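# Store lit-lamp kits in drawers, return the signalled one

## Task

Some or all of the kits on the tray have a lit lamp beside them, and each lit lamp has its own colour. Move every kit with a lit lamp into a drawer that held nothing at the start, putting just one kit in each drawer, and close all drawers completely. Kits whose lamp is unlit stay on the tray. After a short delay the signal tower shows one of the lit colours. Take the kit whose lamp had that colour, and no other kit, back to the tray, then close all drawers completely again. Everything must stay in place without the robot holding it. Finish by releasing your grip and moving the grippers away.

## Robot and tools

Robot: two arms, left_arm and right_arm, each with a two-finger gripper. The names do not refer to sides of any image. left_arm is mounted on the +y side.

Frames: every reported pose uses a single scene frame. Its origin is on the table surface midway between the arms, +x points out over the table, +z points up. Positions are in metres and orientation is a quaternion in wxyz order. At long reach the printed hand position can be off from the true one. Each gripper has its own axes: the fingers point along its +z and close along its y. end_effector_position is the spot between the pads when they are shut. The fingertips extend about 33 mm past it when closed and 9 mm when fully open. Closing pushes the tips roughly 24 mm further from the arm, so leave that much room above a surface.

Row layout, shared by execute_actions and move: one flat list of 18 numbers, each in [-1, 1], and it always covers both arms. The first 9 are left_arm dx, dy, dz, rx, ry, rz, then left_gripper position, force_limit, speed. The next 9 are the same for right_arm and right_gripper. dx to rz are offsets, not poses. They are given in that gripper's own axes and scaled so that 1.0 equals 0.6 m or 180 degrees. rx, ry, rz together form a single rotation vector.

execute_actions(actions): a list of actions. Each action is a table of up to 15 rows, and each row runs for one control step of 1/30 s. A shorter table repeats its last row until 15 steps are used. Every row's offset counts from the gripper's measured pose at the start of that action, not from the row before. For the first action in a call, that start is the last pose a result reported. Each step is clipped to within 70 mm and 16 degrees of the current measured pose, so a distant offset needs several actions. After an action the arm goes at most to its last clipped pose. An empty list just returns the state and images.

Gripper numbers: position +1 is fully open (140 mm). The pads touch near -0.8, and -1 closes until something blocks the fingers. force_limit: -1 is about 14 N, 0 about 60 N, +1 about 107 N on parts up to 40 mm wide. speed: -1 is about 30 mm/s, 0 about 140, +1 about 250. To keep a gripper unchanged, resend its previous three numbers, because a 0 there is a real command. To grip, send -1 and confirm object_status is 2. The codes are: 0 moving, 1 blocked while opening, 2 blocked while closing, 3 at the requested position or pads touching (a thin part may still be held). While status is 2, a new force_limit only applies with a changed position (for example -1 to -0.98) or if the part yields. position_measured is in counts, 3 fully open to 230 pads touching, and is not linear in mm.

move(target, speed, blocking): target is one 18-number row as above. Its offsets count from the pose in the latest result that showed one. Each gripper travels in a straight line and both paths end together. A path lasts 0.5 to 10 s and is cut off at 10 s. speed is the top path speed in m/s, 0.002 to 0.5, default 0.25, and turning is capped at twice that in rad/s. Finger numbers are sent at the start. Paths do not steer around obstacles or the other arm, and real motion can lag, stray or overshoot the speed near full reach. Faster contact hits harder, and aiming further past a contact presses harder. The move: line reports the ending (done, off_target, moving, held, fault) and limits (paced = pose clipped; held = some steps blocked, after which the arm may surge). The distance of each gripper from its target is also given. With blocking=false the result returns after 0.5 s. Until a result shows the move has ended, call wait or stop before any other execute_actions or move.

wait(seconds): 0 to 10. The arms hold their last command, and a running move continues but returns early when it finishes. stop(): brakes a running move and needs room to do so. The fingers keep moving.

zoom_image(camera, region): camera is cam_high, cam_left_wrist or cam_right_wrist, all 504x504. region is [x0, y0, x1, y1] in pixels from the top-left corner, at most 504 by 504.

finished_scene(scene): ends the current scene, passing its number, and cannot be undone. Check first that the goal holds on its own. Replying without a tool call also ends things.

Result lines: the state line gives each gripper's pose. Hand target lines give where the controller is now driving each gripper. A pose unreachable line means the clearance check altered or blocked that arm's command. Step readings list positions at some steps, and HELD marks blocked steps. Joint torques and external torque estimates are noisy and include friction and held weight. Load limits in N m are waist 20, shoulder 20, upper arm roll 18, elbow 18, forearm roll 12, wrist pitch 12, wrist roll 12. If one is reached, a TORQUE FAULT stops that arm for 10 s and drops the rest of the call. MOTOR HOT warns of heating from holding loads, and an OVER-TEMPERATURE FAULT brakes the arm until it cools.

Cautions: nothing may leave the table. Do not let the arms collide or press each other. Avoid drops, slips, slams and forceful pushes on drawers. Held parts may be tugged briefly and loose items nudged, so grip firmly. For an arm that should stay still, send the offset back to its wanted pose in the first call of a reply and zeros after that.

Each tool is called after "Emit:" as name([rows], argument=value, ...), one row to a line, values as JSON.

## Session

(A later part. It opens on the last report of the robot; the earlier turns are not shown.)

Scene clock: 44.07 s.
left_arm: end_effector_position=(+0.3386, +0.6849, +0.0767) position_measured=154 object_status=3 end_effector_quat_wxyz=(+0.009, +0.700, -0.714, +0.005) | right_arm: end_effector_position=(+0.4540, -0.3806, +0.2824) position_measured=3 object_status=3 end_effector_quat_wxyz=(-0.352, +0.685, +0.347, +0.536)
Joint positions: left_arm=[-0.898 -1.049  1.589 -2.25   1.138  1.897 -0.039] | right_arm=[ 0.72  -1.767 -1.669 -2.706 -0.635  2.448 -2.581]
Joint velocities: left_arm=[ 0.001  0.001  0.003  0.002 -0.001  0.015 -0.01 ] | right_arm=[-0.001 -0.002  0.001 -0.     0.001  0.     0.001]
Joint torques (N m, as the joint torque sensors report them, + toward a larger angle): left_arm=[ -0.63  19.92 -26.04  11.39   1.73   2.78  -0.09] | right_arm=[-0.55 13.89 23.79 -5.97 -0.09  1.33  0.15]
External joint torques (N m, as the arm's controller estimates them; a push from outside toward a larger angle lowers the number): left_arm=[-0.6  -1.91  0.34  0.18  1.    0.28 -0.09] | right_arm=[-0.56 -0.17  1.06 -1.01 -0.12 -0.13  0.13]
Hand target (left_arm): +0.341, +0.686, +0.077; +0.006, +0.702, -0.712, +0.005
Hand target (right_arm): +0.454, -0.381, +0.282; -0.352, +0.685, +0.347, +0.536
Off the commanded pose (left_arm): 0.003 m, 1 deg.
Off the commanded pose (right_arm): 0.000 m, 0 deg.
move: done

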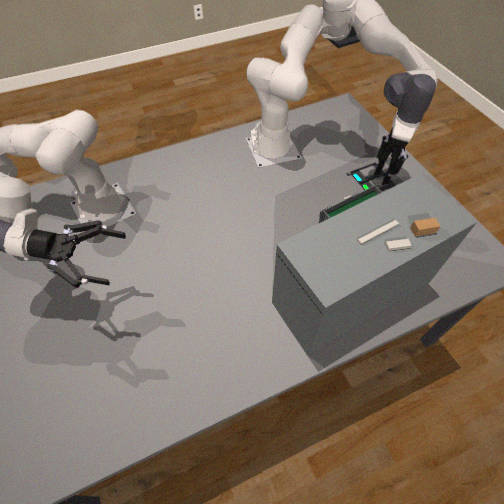

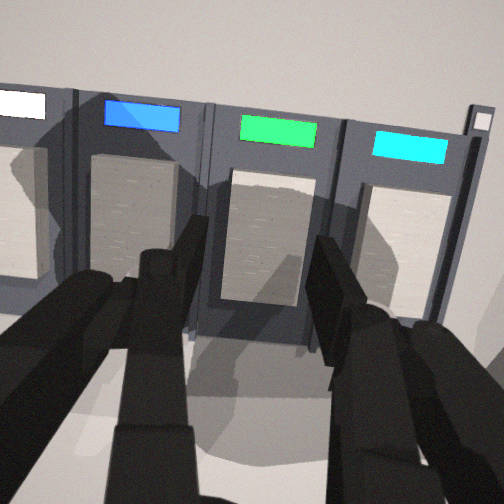

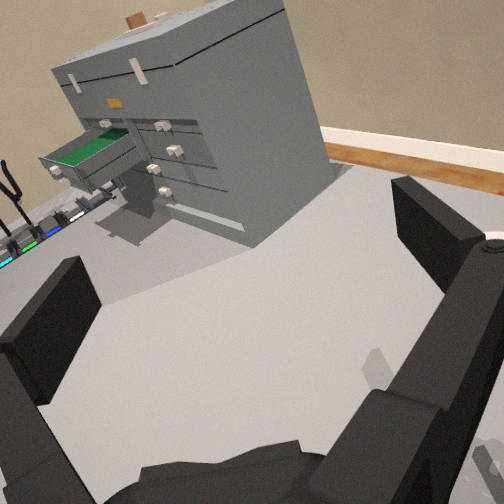

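Emit:
move(target=[-0.01,0.005,0.035,0,0,0,-0.2,0,0,0,0,0,0,0,0,1,0,0], speed=0.05)

Emit:
move(target=[0,0,0,0,0,0,-1,0,0,0,0,0,0,0,0,1,0,0])

Emit:
move(target=[0,0,-0.37,0,0,0,-1,0,0,0,0,0,0,0,0,1,0,0])

Scene clock: 48.97 s.
left_arm: end_effector_position=(+0.3338, +0.6912, +0.0562) position_measured=154 object_status=3 end_effector_quat_wxyz=(+0.011, +0.703, -0.711, +0.004) | right_arm: end_effector_position=(+0.4540, -0.3806, +0.2824) position_measured=3 object_status=3 end_effector_quat_wxyz=(-0.352, +0.685, +0.347, +0.536)
Joint positions: left_arm=[-0.907 -1.06   1.638 -2.25   1.171  1.922 -0.042] | right_arm=[ 0.72  -1.767 -1.669 -2.706 -0.635  2.448 -2.581]
Joint velocities: left_arm=[-0.003  0.    -0.001  0.001  0.008  0.011 -0.001] | right_arm=[-0.    -0.     0.    -0.001 -0.002 -0.    -0.   ]
Joint torques (N m, as the joint torque sensors report them, + toward a larger angle): left_arm=[ -1.11  19.49 -26.57   8.65   1.72   3.     0.22] | right_arm=[-0.44 13.45 23.81 -5.78 -0.09  1.33  0.12]
External joint torques (N m, as the arm's controller estimates them; a push from outside toward a larger angle lowers the number): left_arm=[-1.05 -3.19 -0.13 -1.86  1.    0.52  0.22] | right_arm=[-0.42 -0.64  1.09 -0.86 -0.13 -0.13  0.09]
Hand target (left_arm): +0.336, +0.690, +0.055; +0.009, +0.700, -0.714, +0.005
Hand target (right_arm): +0.454, -0.381, +0.282; -0.352, +0.685, +0.347, +0.536
Off the commanded pose (left_arm): 0.002 m, 1 deg.
Off the commanded pose (right_arm): 0.000 m, 0 deg.
move: done

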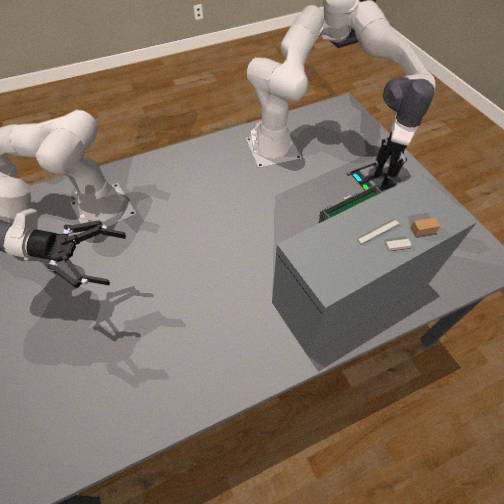

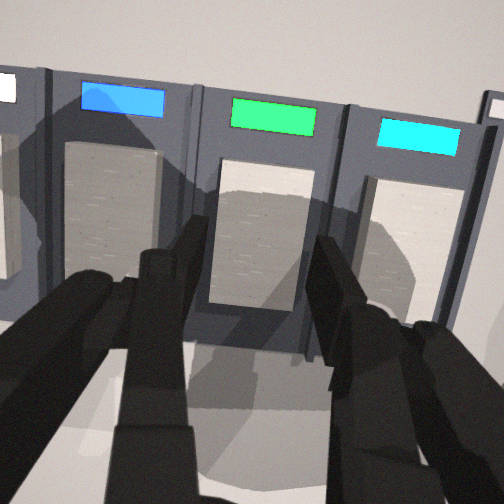

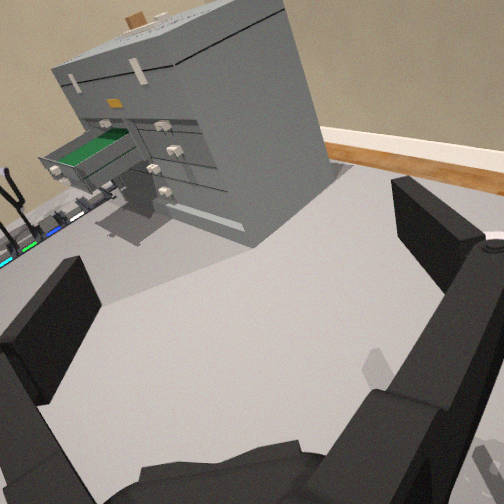

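Scene clock: 49.47 s.
left_arm: end_effector_position=(+0.3342, +0.6911, +0.0568) position_measured=177 object_status=2 end_effector_quat_wxyz=(+0.011, +0.703, -0.712, +0.004) | right_arm: end_effector_position=(+0.4540, -0.3806, +0.2824) position_measured=3 object_status=3 end_effector_quat_wxyz=(-0.352, +0.685, +0.347, +0.536)
Joint positions: left_arm=[-0.907 -1.06   1.637 -2.25   1.171  1.922 -0.042] | right_arm=[ 0.72  -1.767 -1.669 -2.706 -0.635  2.448 -2.581]
Joint velocities: left_arm=[ 0.002 -0.     0.001  0.    -0.002  0.001 -0.001] | right_arm=[-0.     0.001  0.001 -0.    -0.    -0.     0.002]
Joint torques (N m, as the joint torque sensors report them, + toward a larger angle): left_arm=[ -0.78  20.26 -26.75  10.19   0.55   2.38   0.12] | right_arm=[-0.54 13.94 23.62 -6.05 -0.09  1.36  0.12]
External joint torques (N m, as the arm's controller estimates them; a push from outside toward a larger angle lowers the number): left_arm=[-0.85 -2.34 -0.42 -0.35 -0.17 -0.09  0.12] | right_arm=[-0.52 -0.19  0.87 -1.11 -0.12 -0.1   0.1 ]
Hand target (left_arm): +0.334, +0.691, +0.056; +0.011, +0.703, -0.711, +0.004
Hand target (right_arm): +0.454, -0.381, +0.282; -0.352, +0.685, +0.347, +0.536
Off the commanded pose (left_arm): 0.001 m, 0 deg.
Off the commanded pose (right_arm): 0.000 m, 0 deg.
move: done

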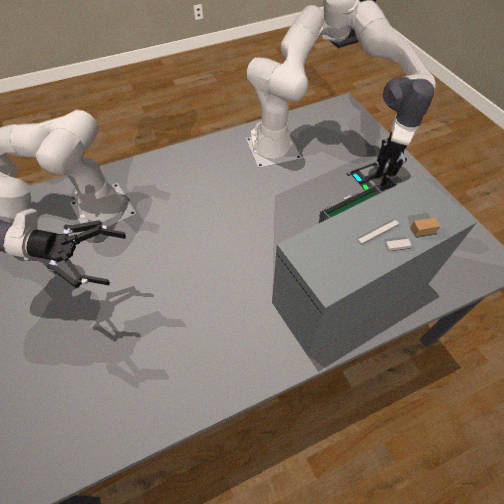

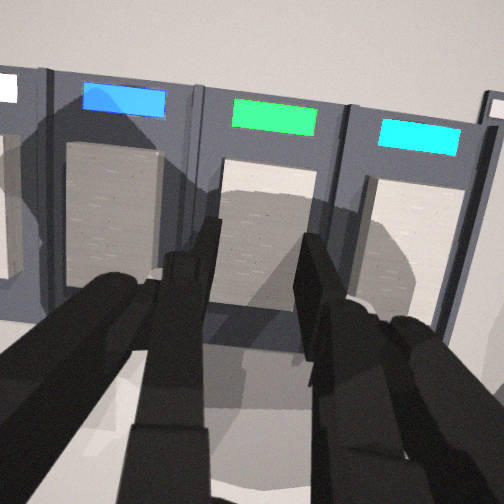

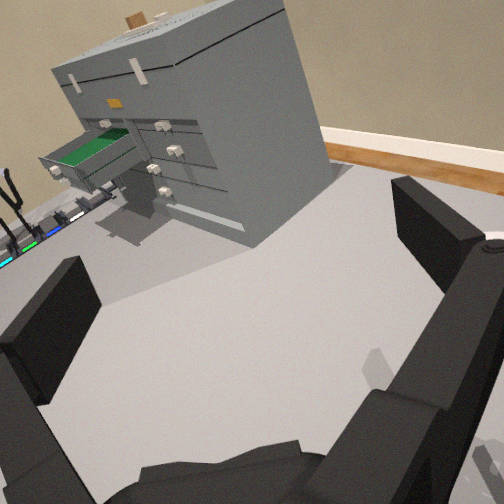

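Scene clock: 51.10 s.
left_arm: end_effector_position=(+0.3342, +0.6998, +0.2781) position_measured=178 object_status=2 end_effector_quat_wxyz=(+0.011, +0.707, -0.707, +0.004) | right_arm: end_effector_position=(+0.4540, -0.3806, +0.2824) position_measured=3 object_status=3 end_effector_quat_wxyz=(-0.352, +0.685, +0.347, +0.536)
Joint positions: left_arm=[-0.827 -0.939  1.23  -1.99   0.845  1.554  0.076] | right_arm=[ 0.72  -1.767 -1.669 -2.706 -0.635  2.448 -2.581]
Joint velocities: left_arm=[-0.002 -0.001 -0.001  0.     0.    -0.013  0.012] | right_arm=[ 0.     0.001 -0.001  0.    -0.    -0.001  0.   ]
Joint torques (N m, as the joint torque sensors report them, + toward a larger angle): left_arm=[ -1.94  15.39 -26.94  16.45  -0.37   2.07   0.27] | right_arm=[-0.49 13.78 23.8  -5.83 -0.11  1.33  0.1 ]
External joint torques (N m, as the arm's controller estimates them; a push from outside toward a larger angle lowers the number): left_arm=[-1.91 -3.38 -2.55  1.19 -1.11 -0.39  0.27] | right_arm=[-0.49 -0.34  1.11 -0.88 -0.14 -0.12  0.08]
Hand target (left_arm): +0.335, +0.698, +0.279; +0.012, +0.704, -0.710, +0.006
Hand target (right_arm): +0.454, -0.381, +0.282; -0.352, +0.685, +0.347, +0.536
Off the commanded pose (left_arm): 0.005 m, 1 deg.
Off the commanded pose (right_arm): 0.000 m, 0 deg.
move: off_target (left_arm)

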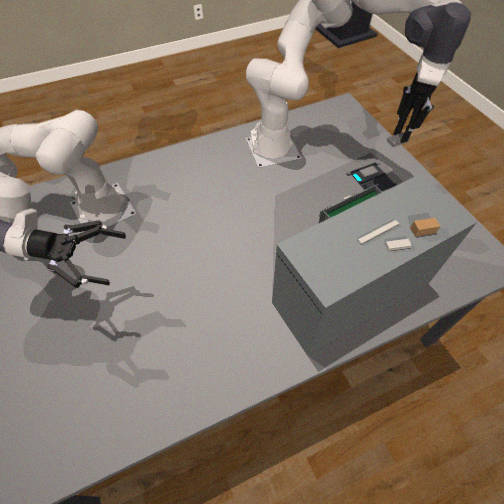

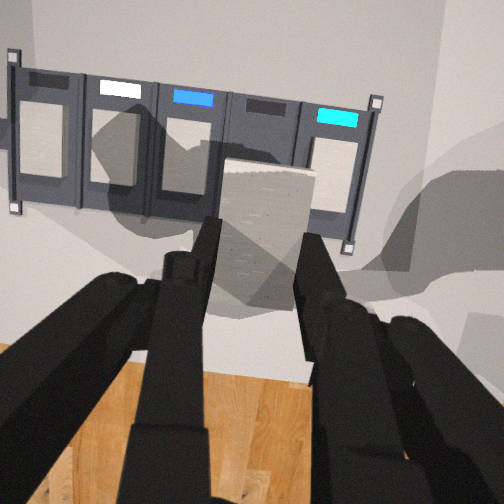

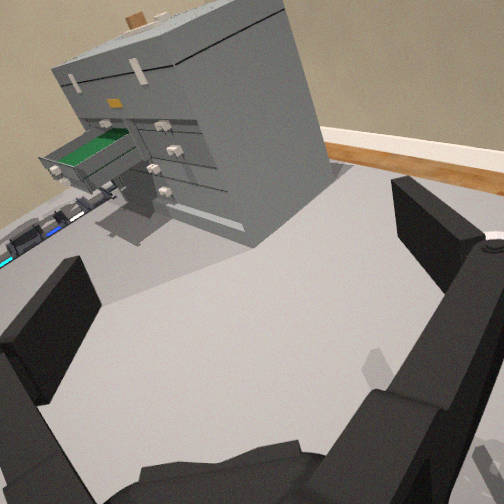

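Emit:
move(target=[0.47,-0.352,0.005,0.05,-0.05,0.47,-1,0,0,0,0,0,0,0,0,1,0,0])

Emit:
zoom_image(camera="cam_right_wrist", region=[0,80,160,210])

Scene clock: 56.40 s.
left_arm: end_effector_position=(+0.5452, +0.4142, +0.2896) position_measured=178 object_status=2 end_effector_quat_wxyz=(+0.105, -0.055, +0.993, -0.017) | right_arm: end_effector_position=(+0.4540, -0.3806, +0.2824) position_measured=3 object_status=3 end_effector_quat_wxyz=(-0.352, +0.685, +0.347, +0.536)
Joint positions: left_arm=[-1.585 -1.153  1.223 -1.928  1.158  1.605  0.846] | right_arm=[ 0.72  -1.767 -1.669 -2.706 -0.635  2.448 -2.581]
Joint velocities: left_arm=[ 0.001 -0.     0.001  0.001  0.     0.001  0.03 ] | right_arm=[ 0.002  0.001 -0.001 -0.001 -0.001  0.001  0.001]
Joint torques (N m, as the joint torque sensors report them, + toward a larger angle): left_arm=[ -1.09  23.08 -29.07  12.21   1.67   2.57   0.33] | right_arm=[-0.52 13.85 23.72 -5.87 -0.09  1.37  0.09]
External joint torques (N m, as the arm's controller estimates them; a push from outside toward a larger angle lowers the number): left_arm=[-1.14 -2.24 -0.85  1.45  0.65 -0.28  0.34] | right_arm=[-0.62 -0.26  1.02 -0.85 -0.12 -0.07  0.07]
Hand target (left_arm): +0.546, +0.415, +0.289; +0.105, -0.049, +0.993, -0.015
Hand target (right_arm): +0.454, -0.381, +0.282; -0.352, +0.685, +0.347, +0.536
Off the commanded pose (left_arm): 0.011 m, 2 deg.
Off the commanded pose (right_arm): 0.000 m, 0 deg.
move: off_target (left_arm)

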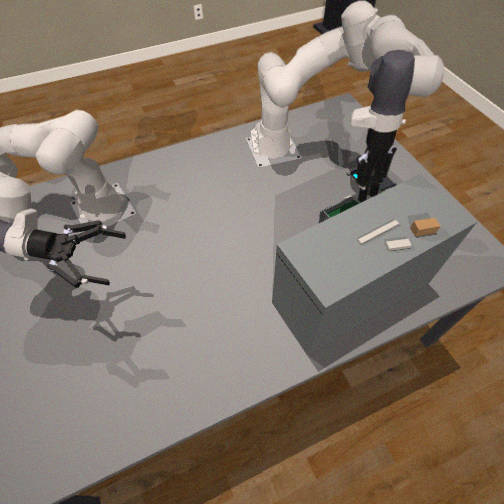

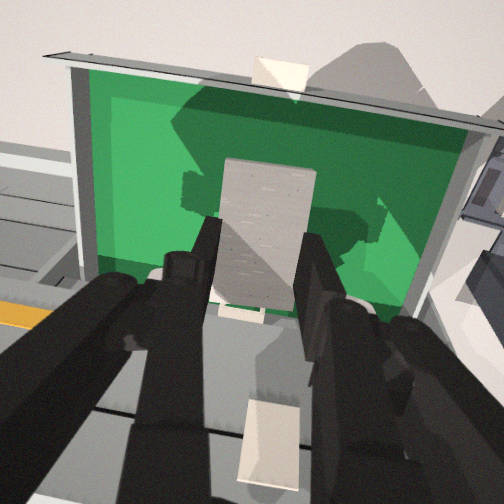

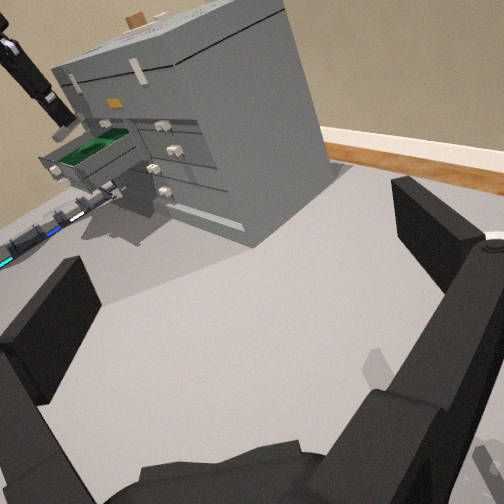

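Region (0, 80, 160, 210) of cam_right_wrist's 504x504 image, scaled by 3.150, with more detail than that image has; it fills the top 410 rows of this view, and the rest is white.

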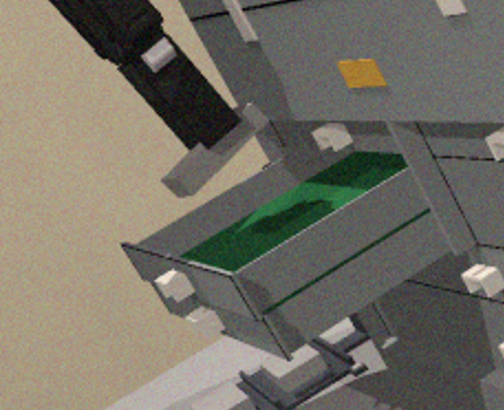

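Emit:
move(target=[0.033,0,0.09,0,0,0,-1,0,0,0,0,0,0,0,0,1,0,0], speed=0.06)

Emit:
zoom_image(camera="cam_right_wrist", region=[0,80,160,210])

Scene clock: 59.50 s.
left_arm: end_effector_position=(+0.5365, +0.4107, +0.2349) position_measured=178 object_status=2 end_effector_quat_wxyz=(+0.103, -0.050, +0.993, -0.015) | right_arm: end_effector_position=(+0.4540, -0.3806, +0.2824) position_measured=3 object_status=3 end_effector_quat_wxyz=(-0.352, +0.685, +0.347, +0.536)
Joint positions: left_arm=[-1.548 -1.198  1.288 -2.044  1.222  1.683  0.815] | right_arm=[ 0.72  -1.767 -1.669 -2.706 -0.635  2.448 -2.581]
Joint velocities: left_arm=[ 0.006 -0.    -0.    -0.004  0.012  0.016 -0.021] | right_arm=[ 0.002  0.     0.001 -0.    -0.     0.001 -0.002]
Joint torques (N m, as the joint torque sensors report them, + toward a larger angle): left_arm=[  0.97  21.38 -28.34   8.74   1.84   3.54  -0.15] | right_arm=[-0.55 13.82 23.7  -5.8  -0.11  1.37  0.12]
External joint torques (N m, as the arm's controller estimates them; a push from outside toward a larger angle lowers the number): left_arm=[ 1.04 -3.05  0.49 -1.37  0.83  0.72 -0.14] | right_arm=[-0.62 -0.31  0.98 -0.84 -0.14 -0.08  0.1 ]
Hand target (left_arm): +0.537, +0.411, +0.233; +0.105, -0.055, +0.993, -0.016
Hand target (right_arm): +0.454, -0.381, +0.282; -0.352, +0.685, +0.347, +0.536
Off the commanded pose (left_arm): 0.002 m, 1 deg.
Off the commanded pose (right_arm): 0.000 m, 0 deg.
move: done

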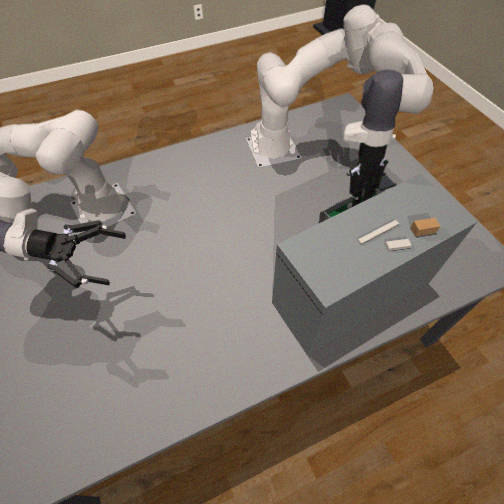

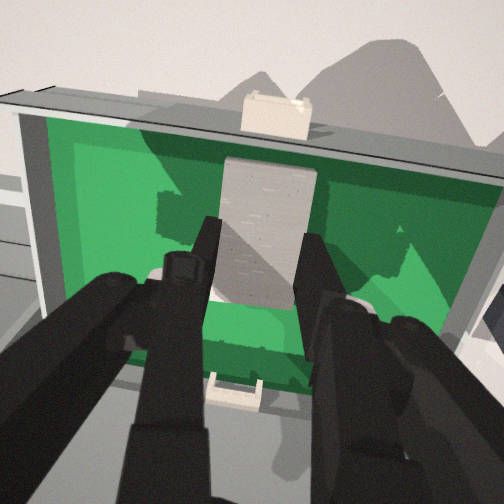

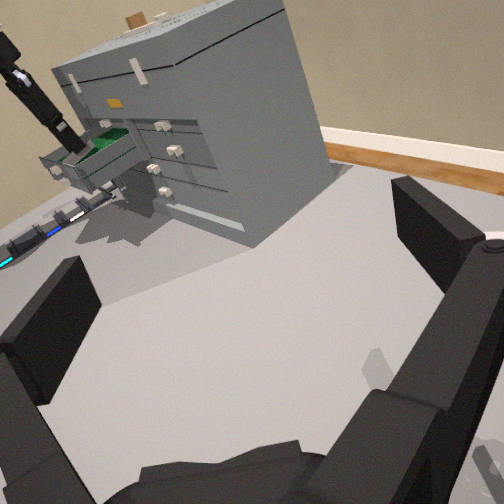

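Region (0, 80, 160, 210) of cam_right_wrist's 504x504 image, scaled by 3.150, with more detail than that image has; it fills the top 410 rows of this view, and the rest is white.

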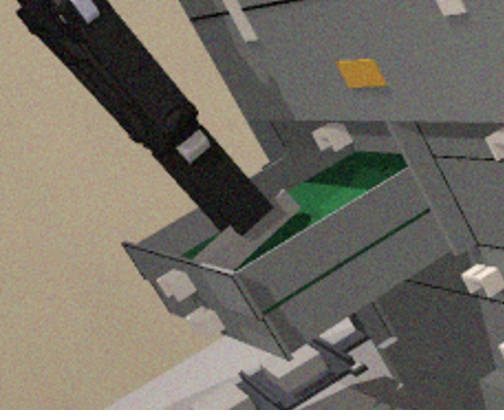

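Emit:
move(target=[-0.022,0,0.006,0,0,0,-1,0,0,0,0,0,0,0,0,1,0,0], speed=0.04)

Emit:
move(target=[0.003,0,0.013,0,0,0,-1,0,0,0,0,0,0,0,0,1,0,0], speed=0.03)

Emit:
zoom_image(camera="cam_right_wrist", region=[0,80,160,210])

Scene clock: 61.53 s.
left_arm: end_effector_position=(+0.5489, +0.4099, +0.2356) position_measured=178 object_status=2 end_effector_quat_wxyz=(+0.103, -0.053, +0.993, -0.018) | right_arm: end_effector_position=(+0.4540, -0.3806, +0.2824) position_measured=3 object_status=3 end_effector_quat_wxyz=(-0.352, +0.685, +0.347, +0.536)
Joint positions: left_arm=[-1.582 -1.195  1.306 -2.001  1.224  1.685  0.82 ] | right_arm=[ 0.72  -1.767 -1.669 -2.706 -0.635  2.448 -2.581]
Joint velocities: left_arm=[-0.004  0.001  0.002  0.003  0.001 -0.001  0.011] | right_arm=[ 0.001  0.001 -0.001 -0.    -0.001 -0.001 -0.001]
Joint torques (N m, as the joint torque sensors report them, + toward a larger angle): left_arm=[ -0.9   24.76 -28.32  11.62   1.95   2.62   0.35] | right_arm=[-0.57 13.71 23.84 -5.83 -0.07  1.35  0.1 ]
External joint torques (N m, as the arm's controller estimates them; a push from outside toward a larger angle lowers the number): left_arm=[-0.95 -0.72  0.74  1.66  0.95 -0.21  0.35] | right_arm=[-0.67 -0.4   1.16 -0.82 -0.1  -0.09  0.08]
Hand target (left_arm): +0.550, +0.412, +0.234; +0.103, -0.050, +0.993, -0.015
Hand target (right_arm): +0.454, -0.381, +0.282; -0.352, +0.685, +0.347, +0.536
Off the commanded pose (left_arm): 0.003 m, 1 deg.
Off the commanded pose (right_arm): 0.000 m, 0 deg.
move: done

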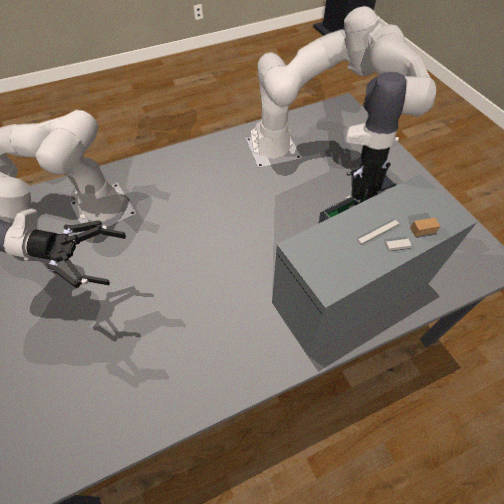

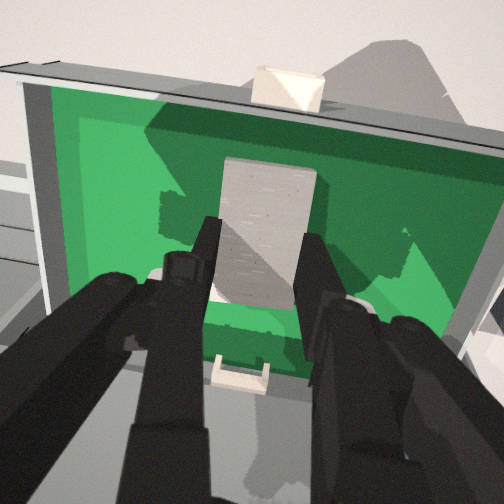

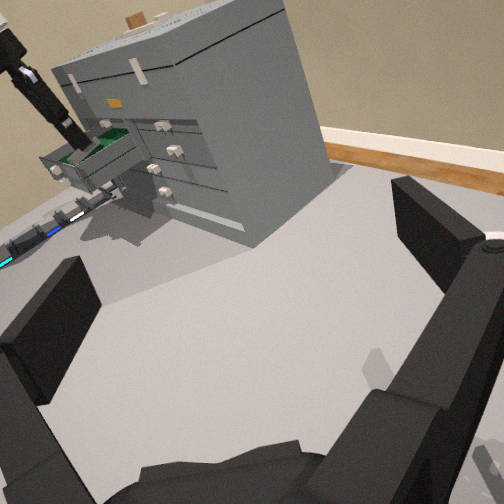

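Scene clock: 62.23 s.
left_arm: end_effector_position=(+0.5500, +0.4094, +0.2335) position_measured=178 object_status=2 end_effector_quat_wxyz=(+0.106, -0.052, +0.993, -0.018) | right_arm: end_effector_position=(+0.4540, -0.3806, +0.2824) position_measured=3 object_status=3 end_effector_quat_wxyz=(-0.352, +0.685, +0.347, +0.536)
Joint positions: left_arm=[-1.58  -1.196  1.31  -2.007  1.23   1.694  0.82 ] | right_arm=[ 0.72  -1.767 -1.669 -2.706 -0.635  2.448 -2.581]
Joint velocities: left_arm=[ 0.003  0.    -0.    -0.001  0.004  0.006  0.001] | right_arm=[-0.001 -0.001  0.001 -0.    -0.     0.001 -0.001]
Joint torques (N m, as the joint torque sensors report them, + toward a larger angle): left_arm=[  0.6   21.27 -26.83   5.99   1.6    3.19  -0.11] | right_arm=[-0.44 13.73 23.69 -5.83 -0.08  1.37  0.11]
External joint torques (N m, as the arm's controller estimates them; a push from outside toward a larger angle lowers the number): left_arm=[ 0.55 -4.24  2.41 -3.98  0.58  0.35 -0.1 ] | right_arm=[-0.41 -0.33  0.96 -0.9  -0.11 -0.09  0.09]
Hand target (left_arm): +0.549, +0.409, +0.228; +0.103, -0.053, +0.993, -0.018
Hand target (right_arm): +0.454, -0.381, +0.282; -0.352, +0.685, +0.347, +0.536
Off the commanded pose (left_arm): 0.006 m, 0 deg.
Off the commanded pose (right_arm): 0.000 m, 0 deg.
move: off_target (left_arm)

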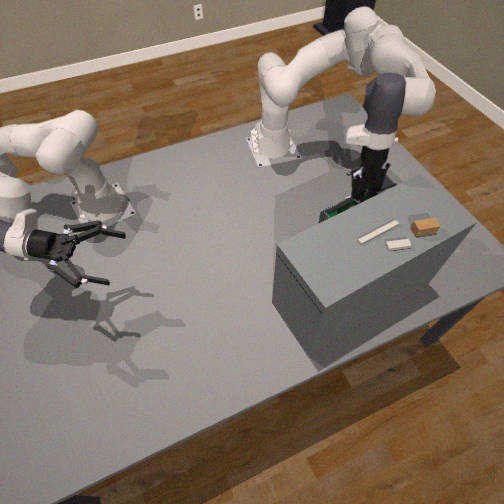

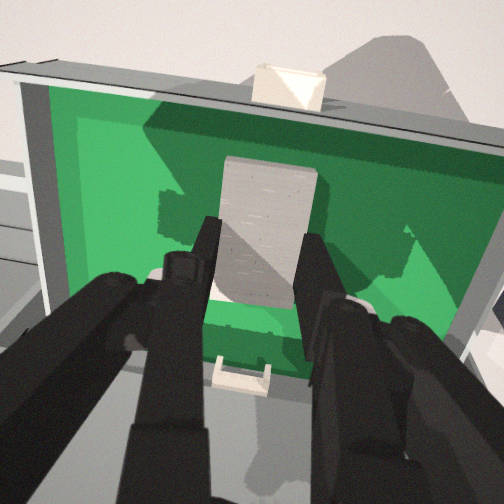

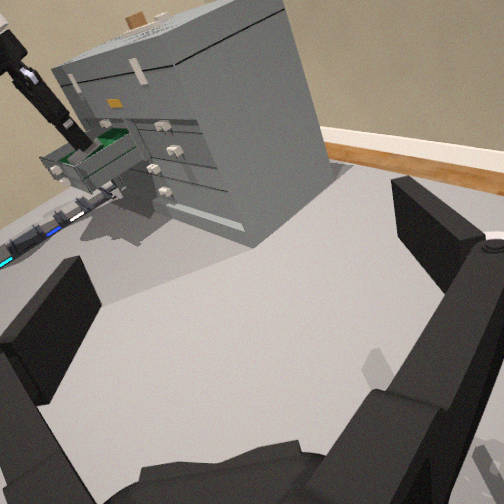

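Region (0, 80, 160, 210) of cam_right_wrist's 504x504 image, scaled by 3.150, with more detail than that image has; it fills the top 410 rows of this view, and the rest is white.

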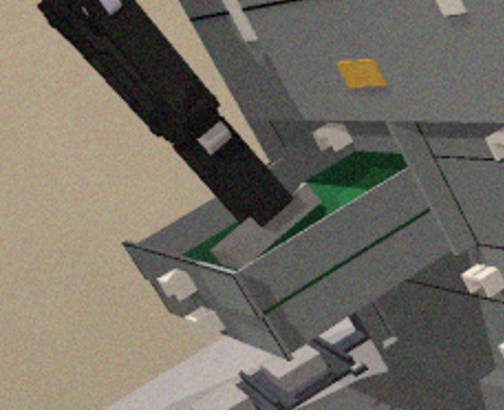

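Emit:
move(target=[0,0,0,0,0,0,-0.2,0,-0.5,0,0,0,0,0,0,1,0,0])

Emit:
move(target=[0.04,0,-0.1,0,0,0,-0.2,0,0,0,0,0,0,0,0,1,0,0])

Emit:
move(target=[0.15,-0.02,-0.025,0,-0.19,0,-1,0,0,0,0,0,0,0,0,1,0,0], speed=0.35)

Scene clock: 65.73 s.
left_arm: end_effector_position=(+0.5504, +0.4093, +0.2342) position_measured=154 object_status=3 end_effector_quat_wxyz=(+0.107, -0.051, +0.993, -0.018) | right_arm: end_effector_position=(+0.4540, -0.3806, +0.2824) position_measured=3 object_status=3 end_effector_quat_wxyz=(-0.352, +0.685, +0.347, +0.536)
Joint positions: left_arm=[-1.58  -1.196  1.309 -2.007  1.231  1.695  0.82 ] | right_arm=[ 0.72  -1.767 -1.669 -2.706 -0.635  2.448 -2.581]
Joint velocities: left_arm=[-0.002 -0.     0.001 -0.001  0.001 -0.    -0.   ] | right_arm=[-0.    -0.     0.     0.001  0.    -0.     0.001]
Joint torques (N m, as the joint torque sensors report them, + toward a larger angle): left_arm=[ -0.5   23.02 -29.65   9.77   0.81   2.68   0.09] | right_arm=[-0.42 13.89 23.81 -5.79 -0.1   1.34  0.12]
External joint torques (N m, as the arm's controller estimates them; a push from outside toward a larger angle lowers the number): left_arm=[-0.32 -2.43 -0.52 -0.11 -0.19 -0.16  0.1 ] | right_arm=[-0.33 -0.21  1.09 -0.92 -0.13 -0.12  0.1 ]
Hand target (left_arm): +0.550, +0.409, +0.234; +0.106, -0.052, +0.993, -0.018
Hand target (right_arm): +0.454, -0.381, +0.282; -0.352, +0.685, +0.347, +0.536
Off the commanded pose (left_arm): 0.001 m, 0 deg.
Off the commanded pose (right_arm): 0.000 m, 0 deg.
move: done

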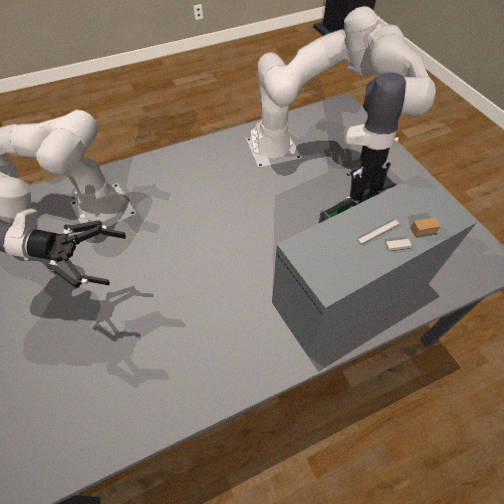

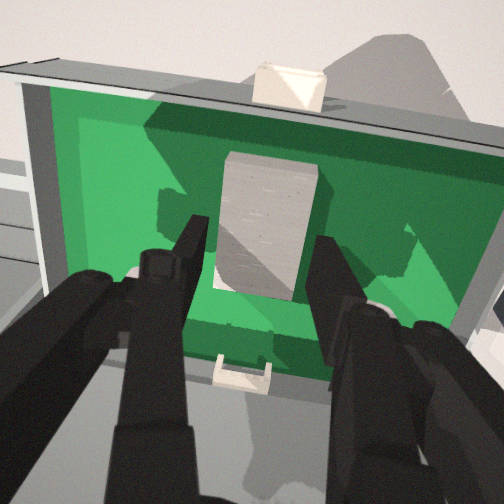

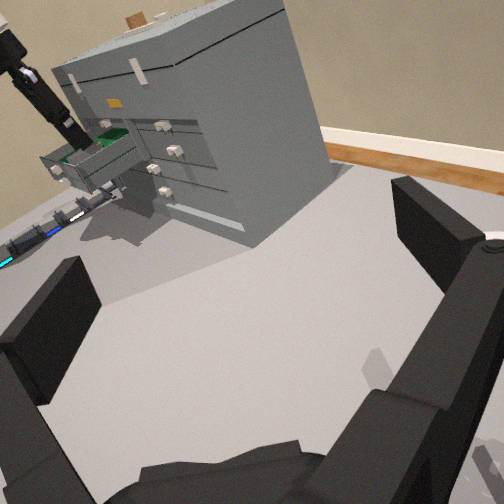

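Scene clock: 66.70 s.
left_arm: end_effector_position=(+0.5169, +0.4095, +0.2883) position_measured=154 object_status=3 end_effector_quat_wxyz=(+0.109, -0.052, +0.992, -0.019) | right_arm: end_effector_position=(+0.4540, -0.3806, +0.2824) position_measured=3 object_status=3 end_effector_quat_wxyz=(-0.352, +0.685, +0.347, +0.536)
Joint positions: left_arm=[-1.501 -1.174  1.173 -2.038  1.146  1.617  0.82 ] | right_arm=[ 0.72  -1.767 -1.669 -2.706 -0.635  2.448 -2.581]
Joint velocities: left_arm=[ 0.001  0.001 -0.002 -0.001 -0.001 -0.012  0.   ] | right_arm=[ 0.001 -0.002 -0.    -0.     0.     0.001 -0.001]
Joint torques (N m, as the joint torque sensors report them, + toward a larger angle): left_arm=[  1.77  20.64 -30.23   9.25  -0.23   2.39   0.02] | right_arm=[-0.41 14.03 23.74 -6.01 -0.11  1.35  0.13]
External joint torques (N m, as the arm's controller estimates them; a push from outside toward a larger angle lowers the number): left_arm=[ 1.85 -2.14 -2.63 -1.87 -1.25 -0.47  0.03] | right_arm=[-0.47 -0.01  1.03 -1.06 -0.14 -0.11  0.11]
Hand target (left_arm): +0.514, +0.409, +0.288; +0.107, -0.052, +0.993, -0.019
Hand target (right_arm): +0.454, -0.381, +0.282; -0.352, +0.685, +0.347, +0.536
Off the commanded pose (left_arm): 0.003 m, 0 deg.
Off the commanded pose (right_arm): 0.000 m, 0 deg.
move: done

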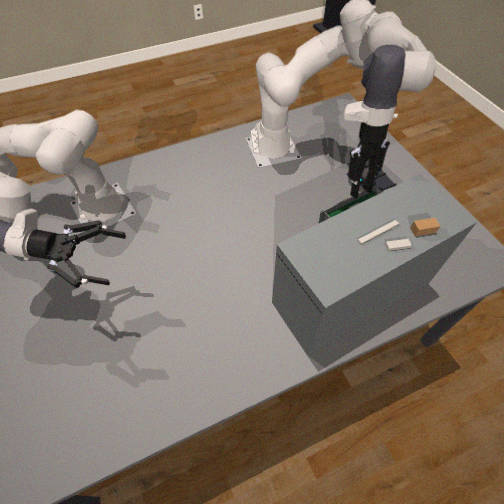

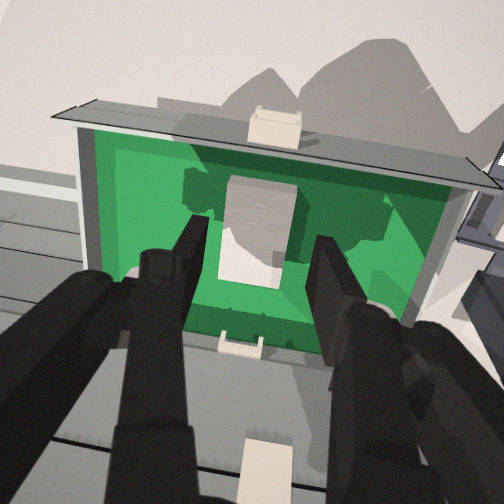

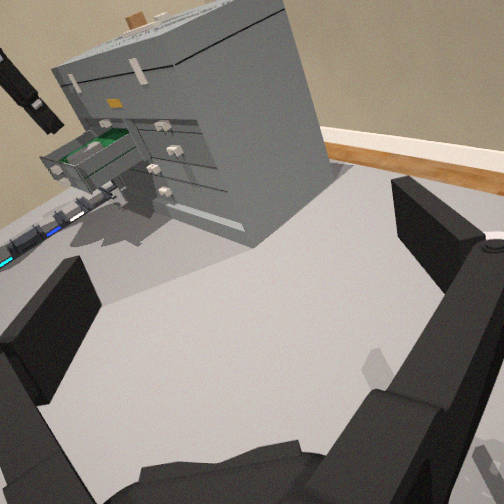

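Scene clock: 68.37 s.
left_arm: end_effector_position=(+0.4274, +0.3950, +0.2834) position_measured=233 object_status=3 end_effector_quat_wxyz=(+0.393, -0.055, +0.918, -0.000) | right_arm: end_effector_position=(+0.4540, -0.3806, +0.2824) position_measured=3 object_status=3 end_effector_quat_wxyz=(-0.352, +0.685, +0.347, +0.536)
Joint positions: left_arm=[-0.925 -1.578  1.039 -2.873  1.699  1.934  0.55 ] | right_arm=[ 0.72  -1.767 -1.669 -2.706 -0.635  2.448 -2.581]
Joint velocities: left_arm=[-0.002 -0.001  0.001  0.     0.006  0.001 -0.031] | right_arm=[ 0.001 -0.    -0.001 -0.001  0.     0.    -0.001]
Joint torques (N m, as the joint torque sensors report them, + toward a larger angle): left_arm=[  1.04  10.   -18.61   9.19   2.45   3.11  -0.1 ] | right_arm=[-0.29 13.49 23.76 -6.02 -0.08  1.35  0.11]
External joint torques (N m, as the arm's controller estimates them; a push from outside toward a larger angle lowers the number): left_arm=[ 1.09 -2.92 -0.08 -1.71  1.01  0.39 -0.08] | right_arm=[-0.36 -0.58  1.06 -0.99 -0.11 -0.1   0.09]
Hand target (left_arm): +0.428, +0.394, +0.284; +0.395, -0.059, +0.917, -0.003
Hand target (right_arm): +0.454, -0.381, +0.282; -0.352, +0.685, +0.347, +0.536
Off the commanded pose (left_arm): 0.007 m, 1 deg.
Off the commanded pose (right_arm): 0.000 m, 0 deg.
move: off_target (left_arm)

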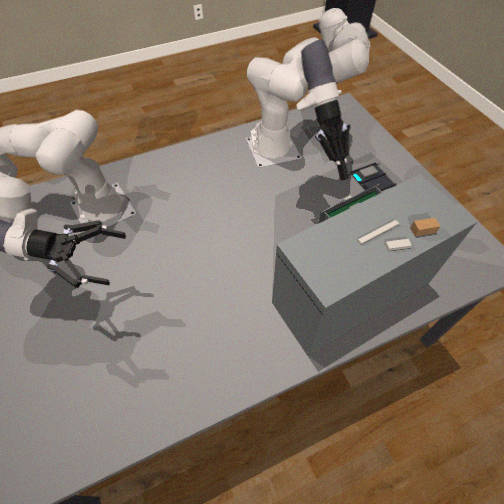

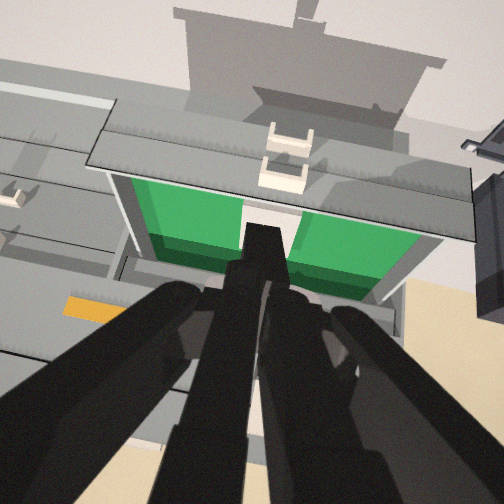

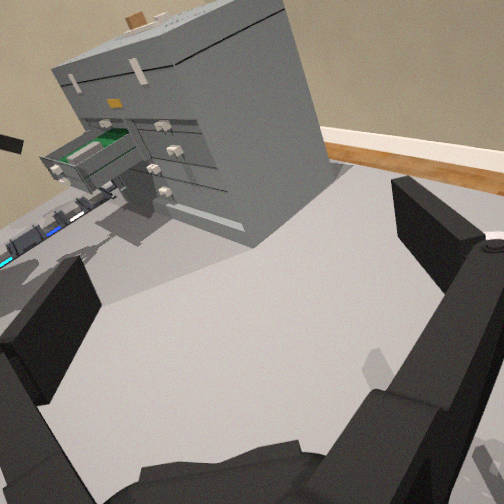

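Emit:
move(target=[0.066,0.02,0.055,0,0,0,-1,0,0,0,0,0,0,0,0,1,0,0])

Emit:
move(target=[-0.186,0,0.194,0,0,0,-1,0,0,0,0,0,0,0,0,1,0,0], speed=0.06)

Emit:
zoom_image(camera="cam_right_wrist", region=[0,80,160,210])

Scene clock: 71.73 s.
left_arm: end_effector_position=(+0.4221, +0.4061, +0.2285) position_measured=233 object_status=3 end_effector_quat_wxyz=(+0.389, -0.058, +0.919, +0.001) | right_arm: end_effector_position=(+0.4540, -0.3806, +0.2824) position_measured=3 object_status=3 end_effector_quat_wxyz=(-0.352, +0.685, +0.347, +0.536)
Joint positions: left_arm=[-0.834 -1.597  1.229 -2.943  1.87   1.992  0.554] | right_arm=[ 0.72  -1.767 -1.669 -2.706 -0.635  2.448 -2.581]
Joint velocities: left_arm=[ 0.    -0.001  0.002 -0.     0.014  0.014  0.009] | right_arm=[ 0.    -0.    -0.001  0.001  0.001 -0.    -0.001]
Joint torques (N m, as the joint torque sensors report them, + toward a larger angle): left_arm=[  1.82   8.86 -17.2    4.6    2.35   3.25   0.26] | right_arm=[-0.73 13.79 23.56 -5.82 -0.09  1.33  0.13]
External joint torques (N m, as the arm's controller estimates them; a push from outside toward a larger angle lowers the number): left_arm=[ 1.91 -3.22  1.37 -2.64  1.02  0.5   0.28] | right_arm=[-0.67 -0.33  0.85 -0.95 -0.12 -0.13  0.11]
Hand target (left_arm): +0.422, +0.405, +0.229; +0.392, -0.054, +0.918, +0.002
Hand target (right_arm): +0.454, -0.381, +0.282; -0.352, +0.685, +0.347, +0.536
Off the commanded pose (left_arm): 0.004 m, 1 deg.
Off the commanded pose (right_arm): 0.000 m, 0 deg.
move: off_target (left_arm)

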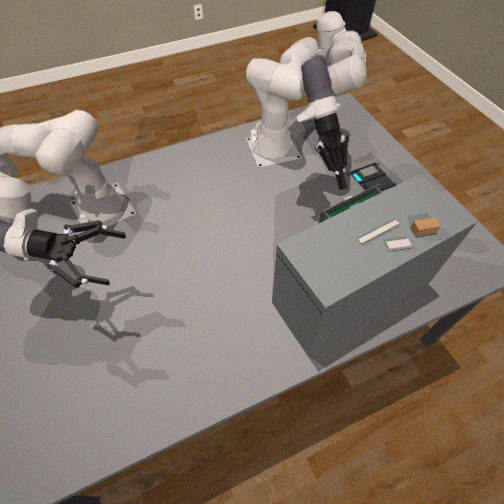

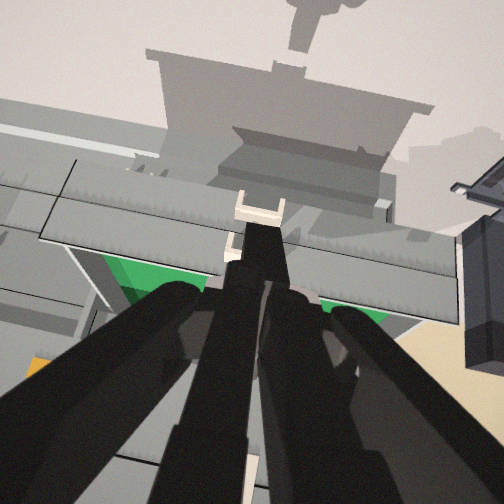

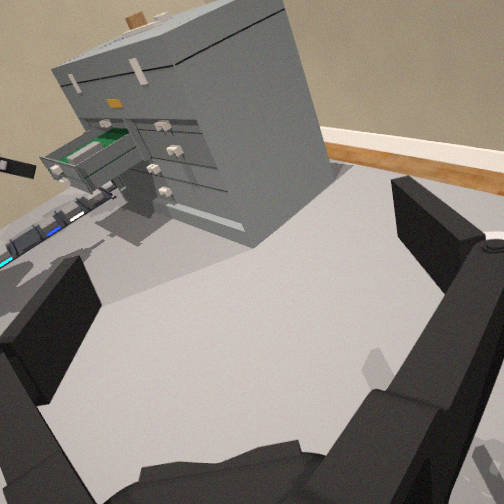

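Scene clock: 74.77 s.
left_arm: end_effector_position=(+0.5830, +0.4202, +0.2310) position_measured=233 object_status=3 end_effector_quat_wxyz=(+0.392, -0.063, +0.918, -0.001) | right_arm: end_effector_position=(+0.4540, -0.3806, +0.2824) position_measured=3 object_status=3 end_effector_quat_wxyz=(-0.352, +0.685, +0.347, +0.536)
Joint positions: left_arm=[-1.321 -1.511  1.366 -2.462  2.016  1.999  0.526] | right_arm=[ 0.72  -1.767 -1.669 -2.706 -0.635  2.448 -2.581]
Joint velocities: left_arm=[-0.002  0.     0.001  0.002  0.003  0.001  0.007] | right_arm=[-0.001  0.    -0.001 -0.001  0.     0.    -0.002]
Joint torques (N m, as the joint torque sensors report them, + toward a larger angle): left_arm=[ -2.32  17.65 -26.13   4.3    1.9    3.16   0.42] | right_arm=[-0.37 13.76 23.75 -5.96 -0.1   1.36  0.13]
External joint torques (N m, as the arm's controller estimates them; a push from outside toward a larger angle lowers the number): left_arm=[-2.35 -1.96  1.95  0.18  0.57  0.45  0.45] | right_arm=[-0.36 -0.35  1.08 -1.01 -0.13 -0.09  0.11]
Hand target (left_arm): +0.584, +0.418, +0.229; +0.392, -0.058, +0.918, -0.000
Hand target (right_arm): +0.454, -0.381, +0.282; -0.352, +0.685, +0.347, +0.536
Off the commanded pose (left_arm): 0.005 m, 1 deg.
Off the commanded pose (right_arm): 0.000 m, 0 deg.
move: off_target (left_arm)

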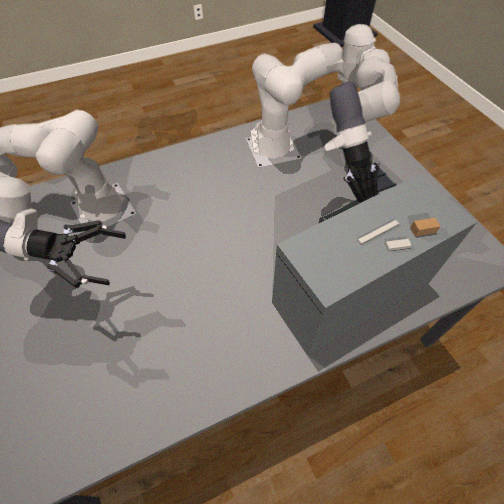

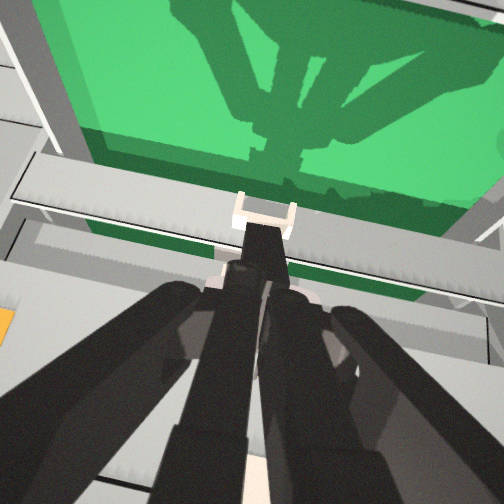

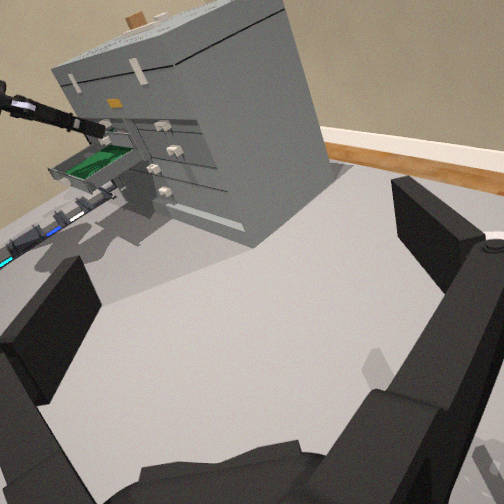

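Region (0, 80, 160, 210) of cam_right_wrist's 504x504 image, scaled by 3.150, with more detail than that image has; it fills the top 410 rows of this view, and the rest is white.

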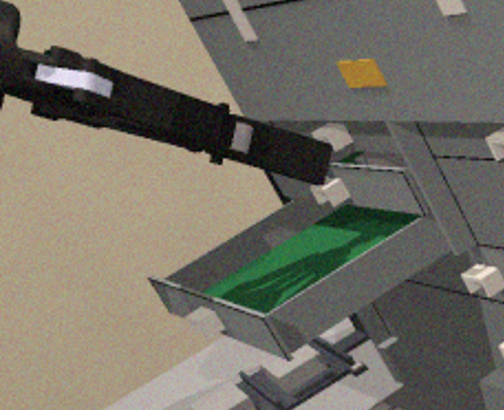

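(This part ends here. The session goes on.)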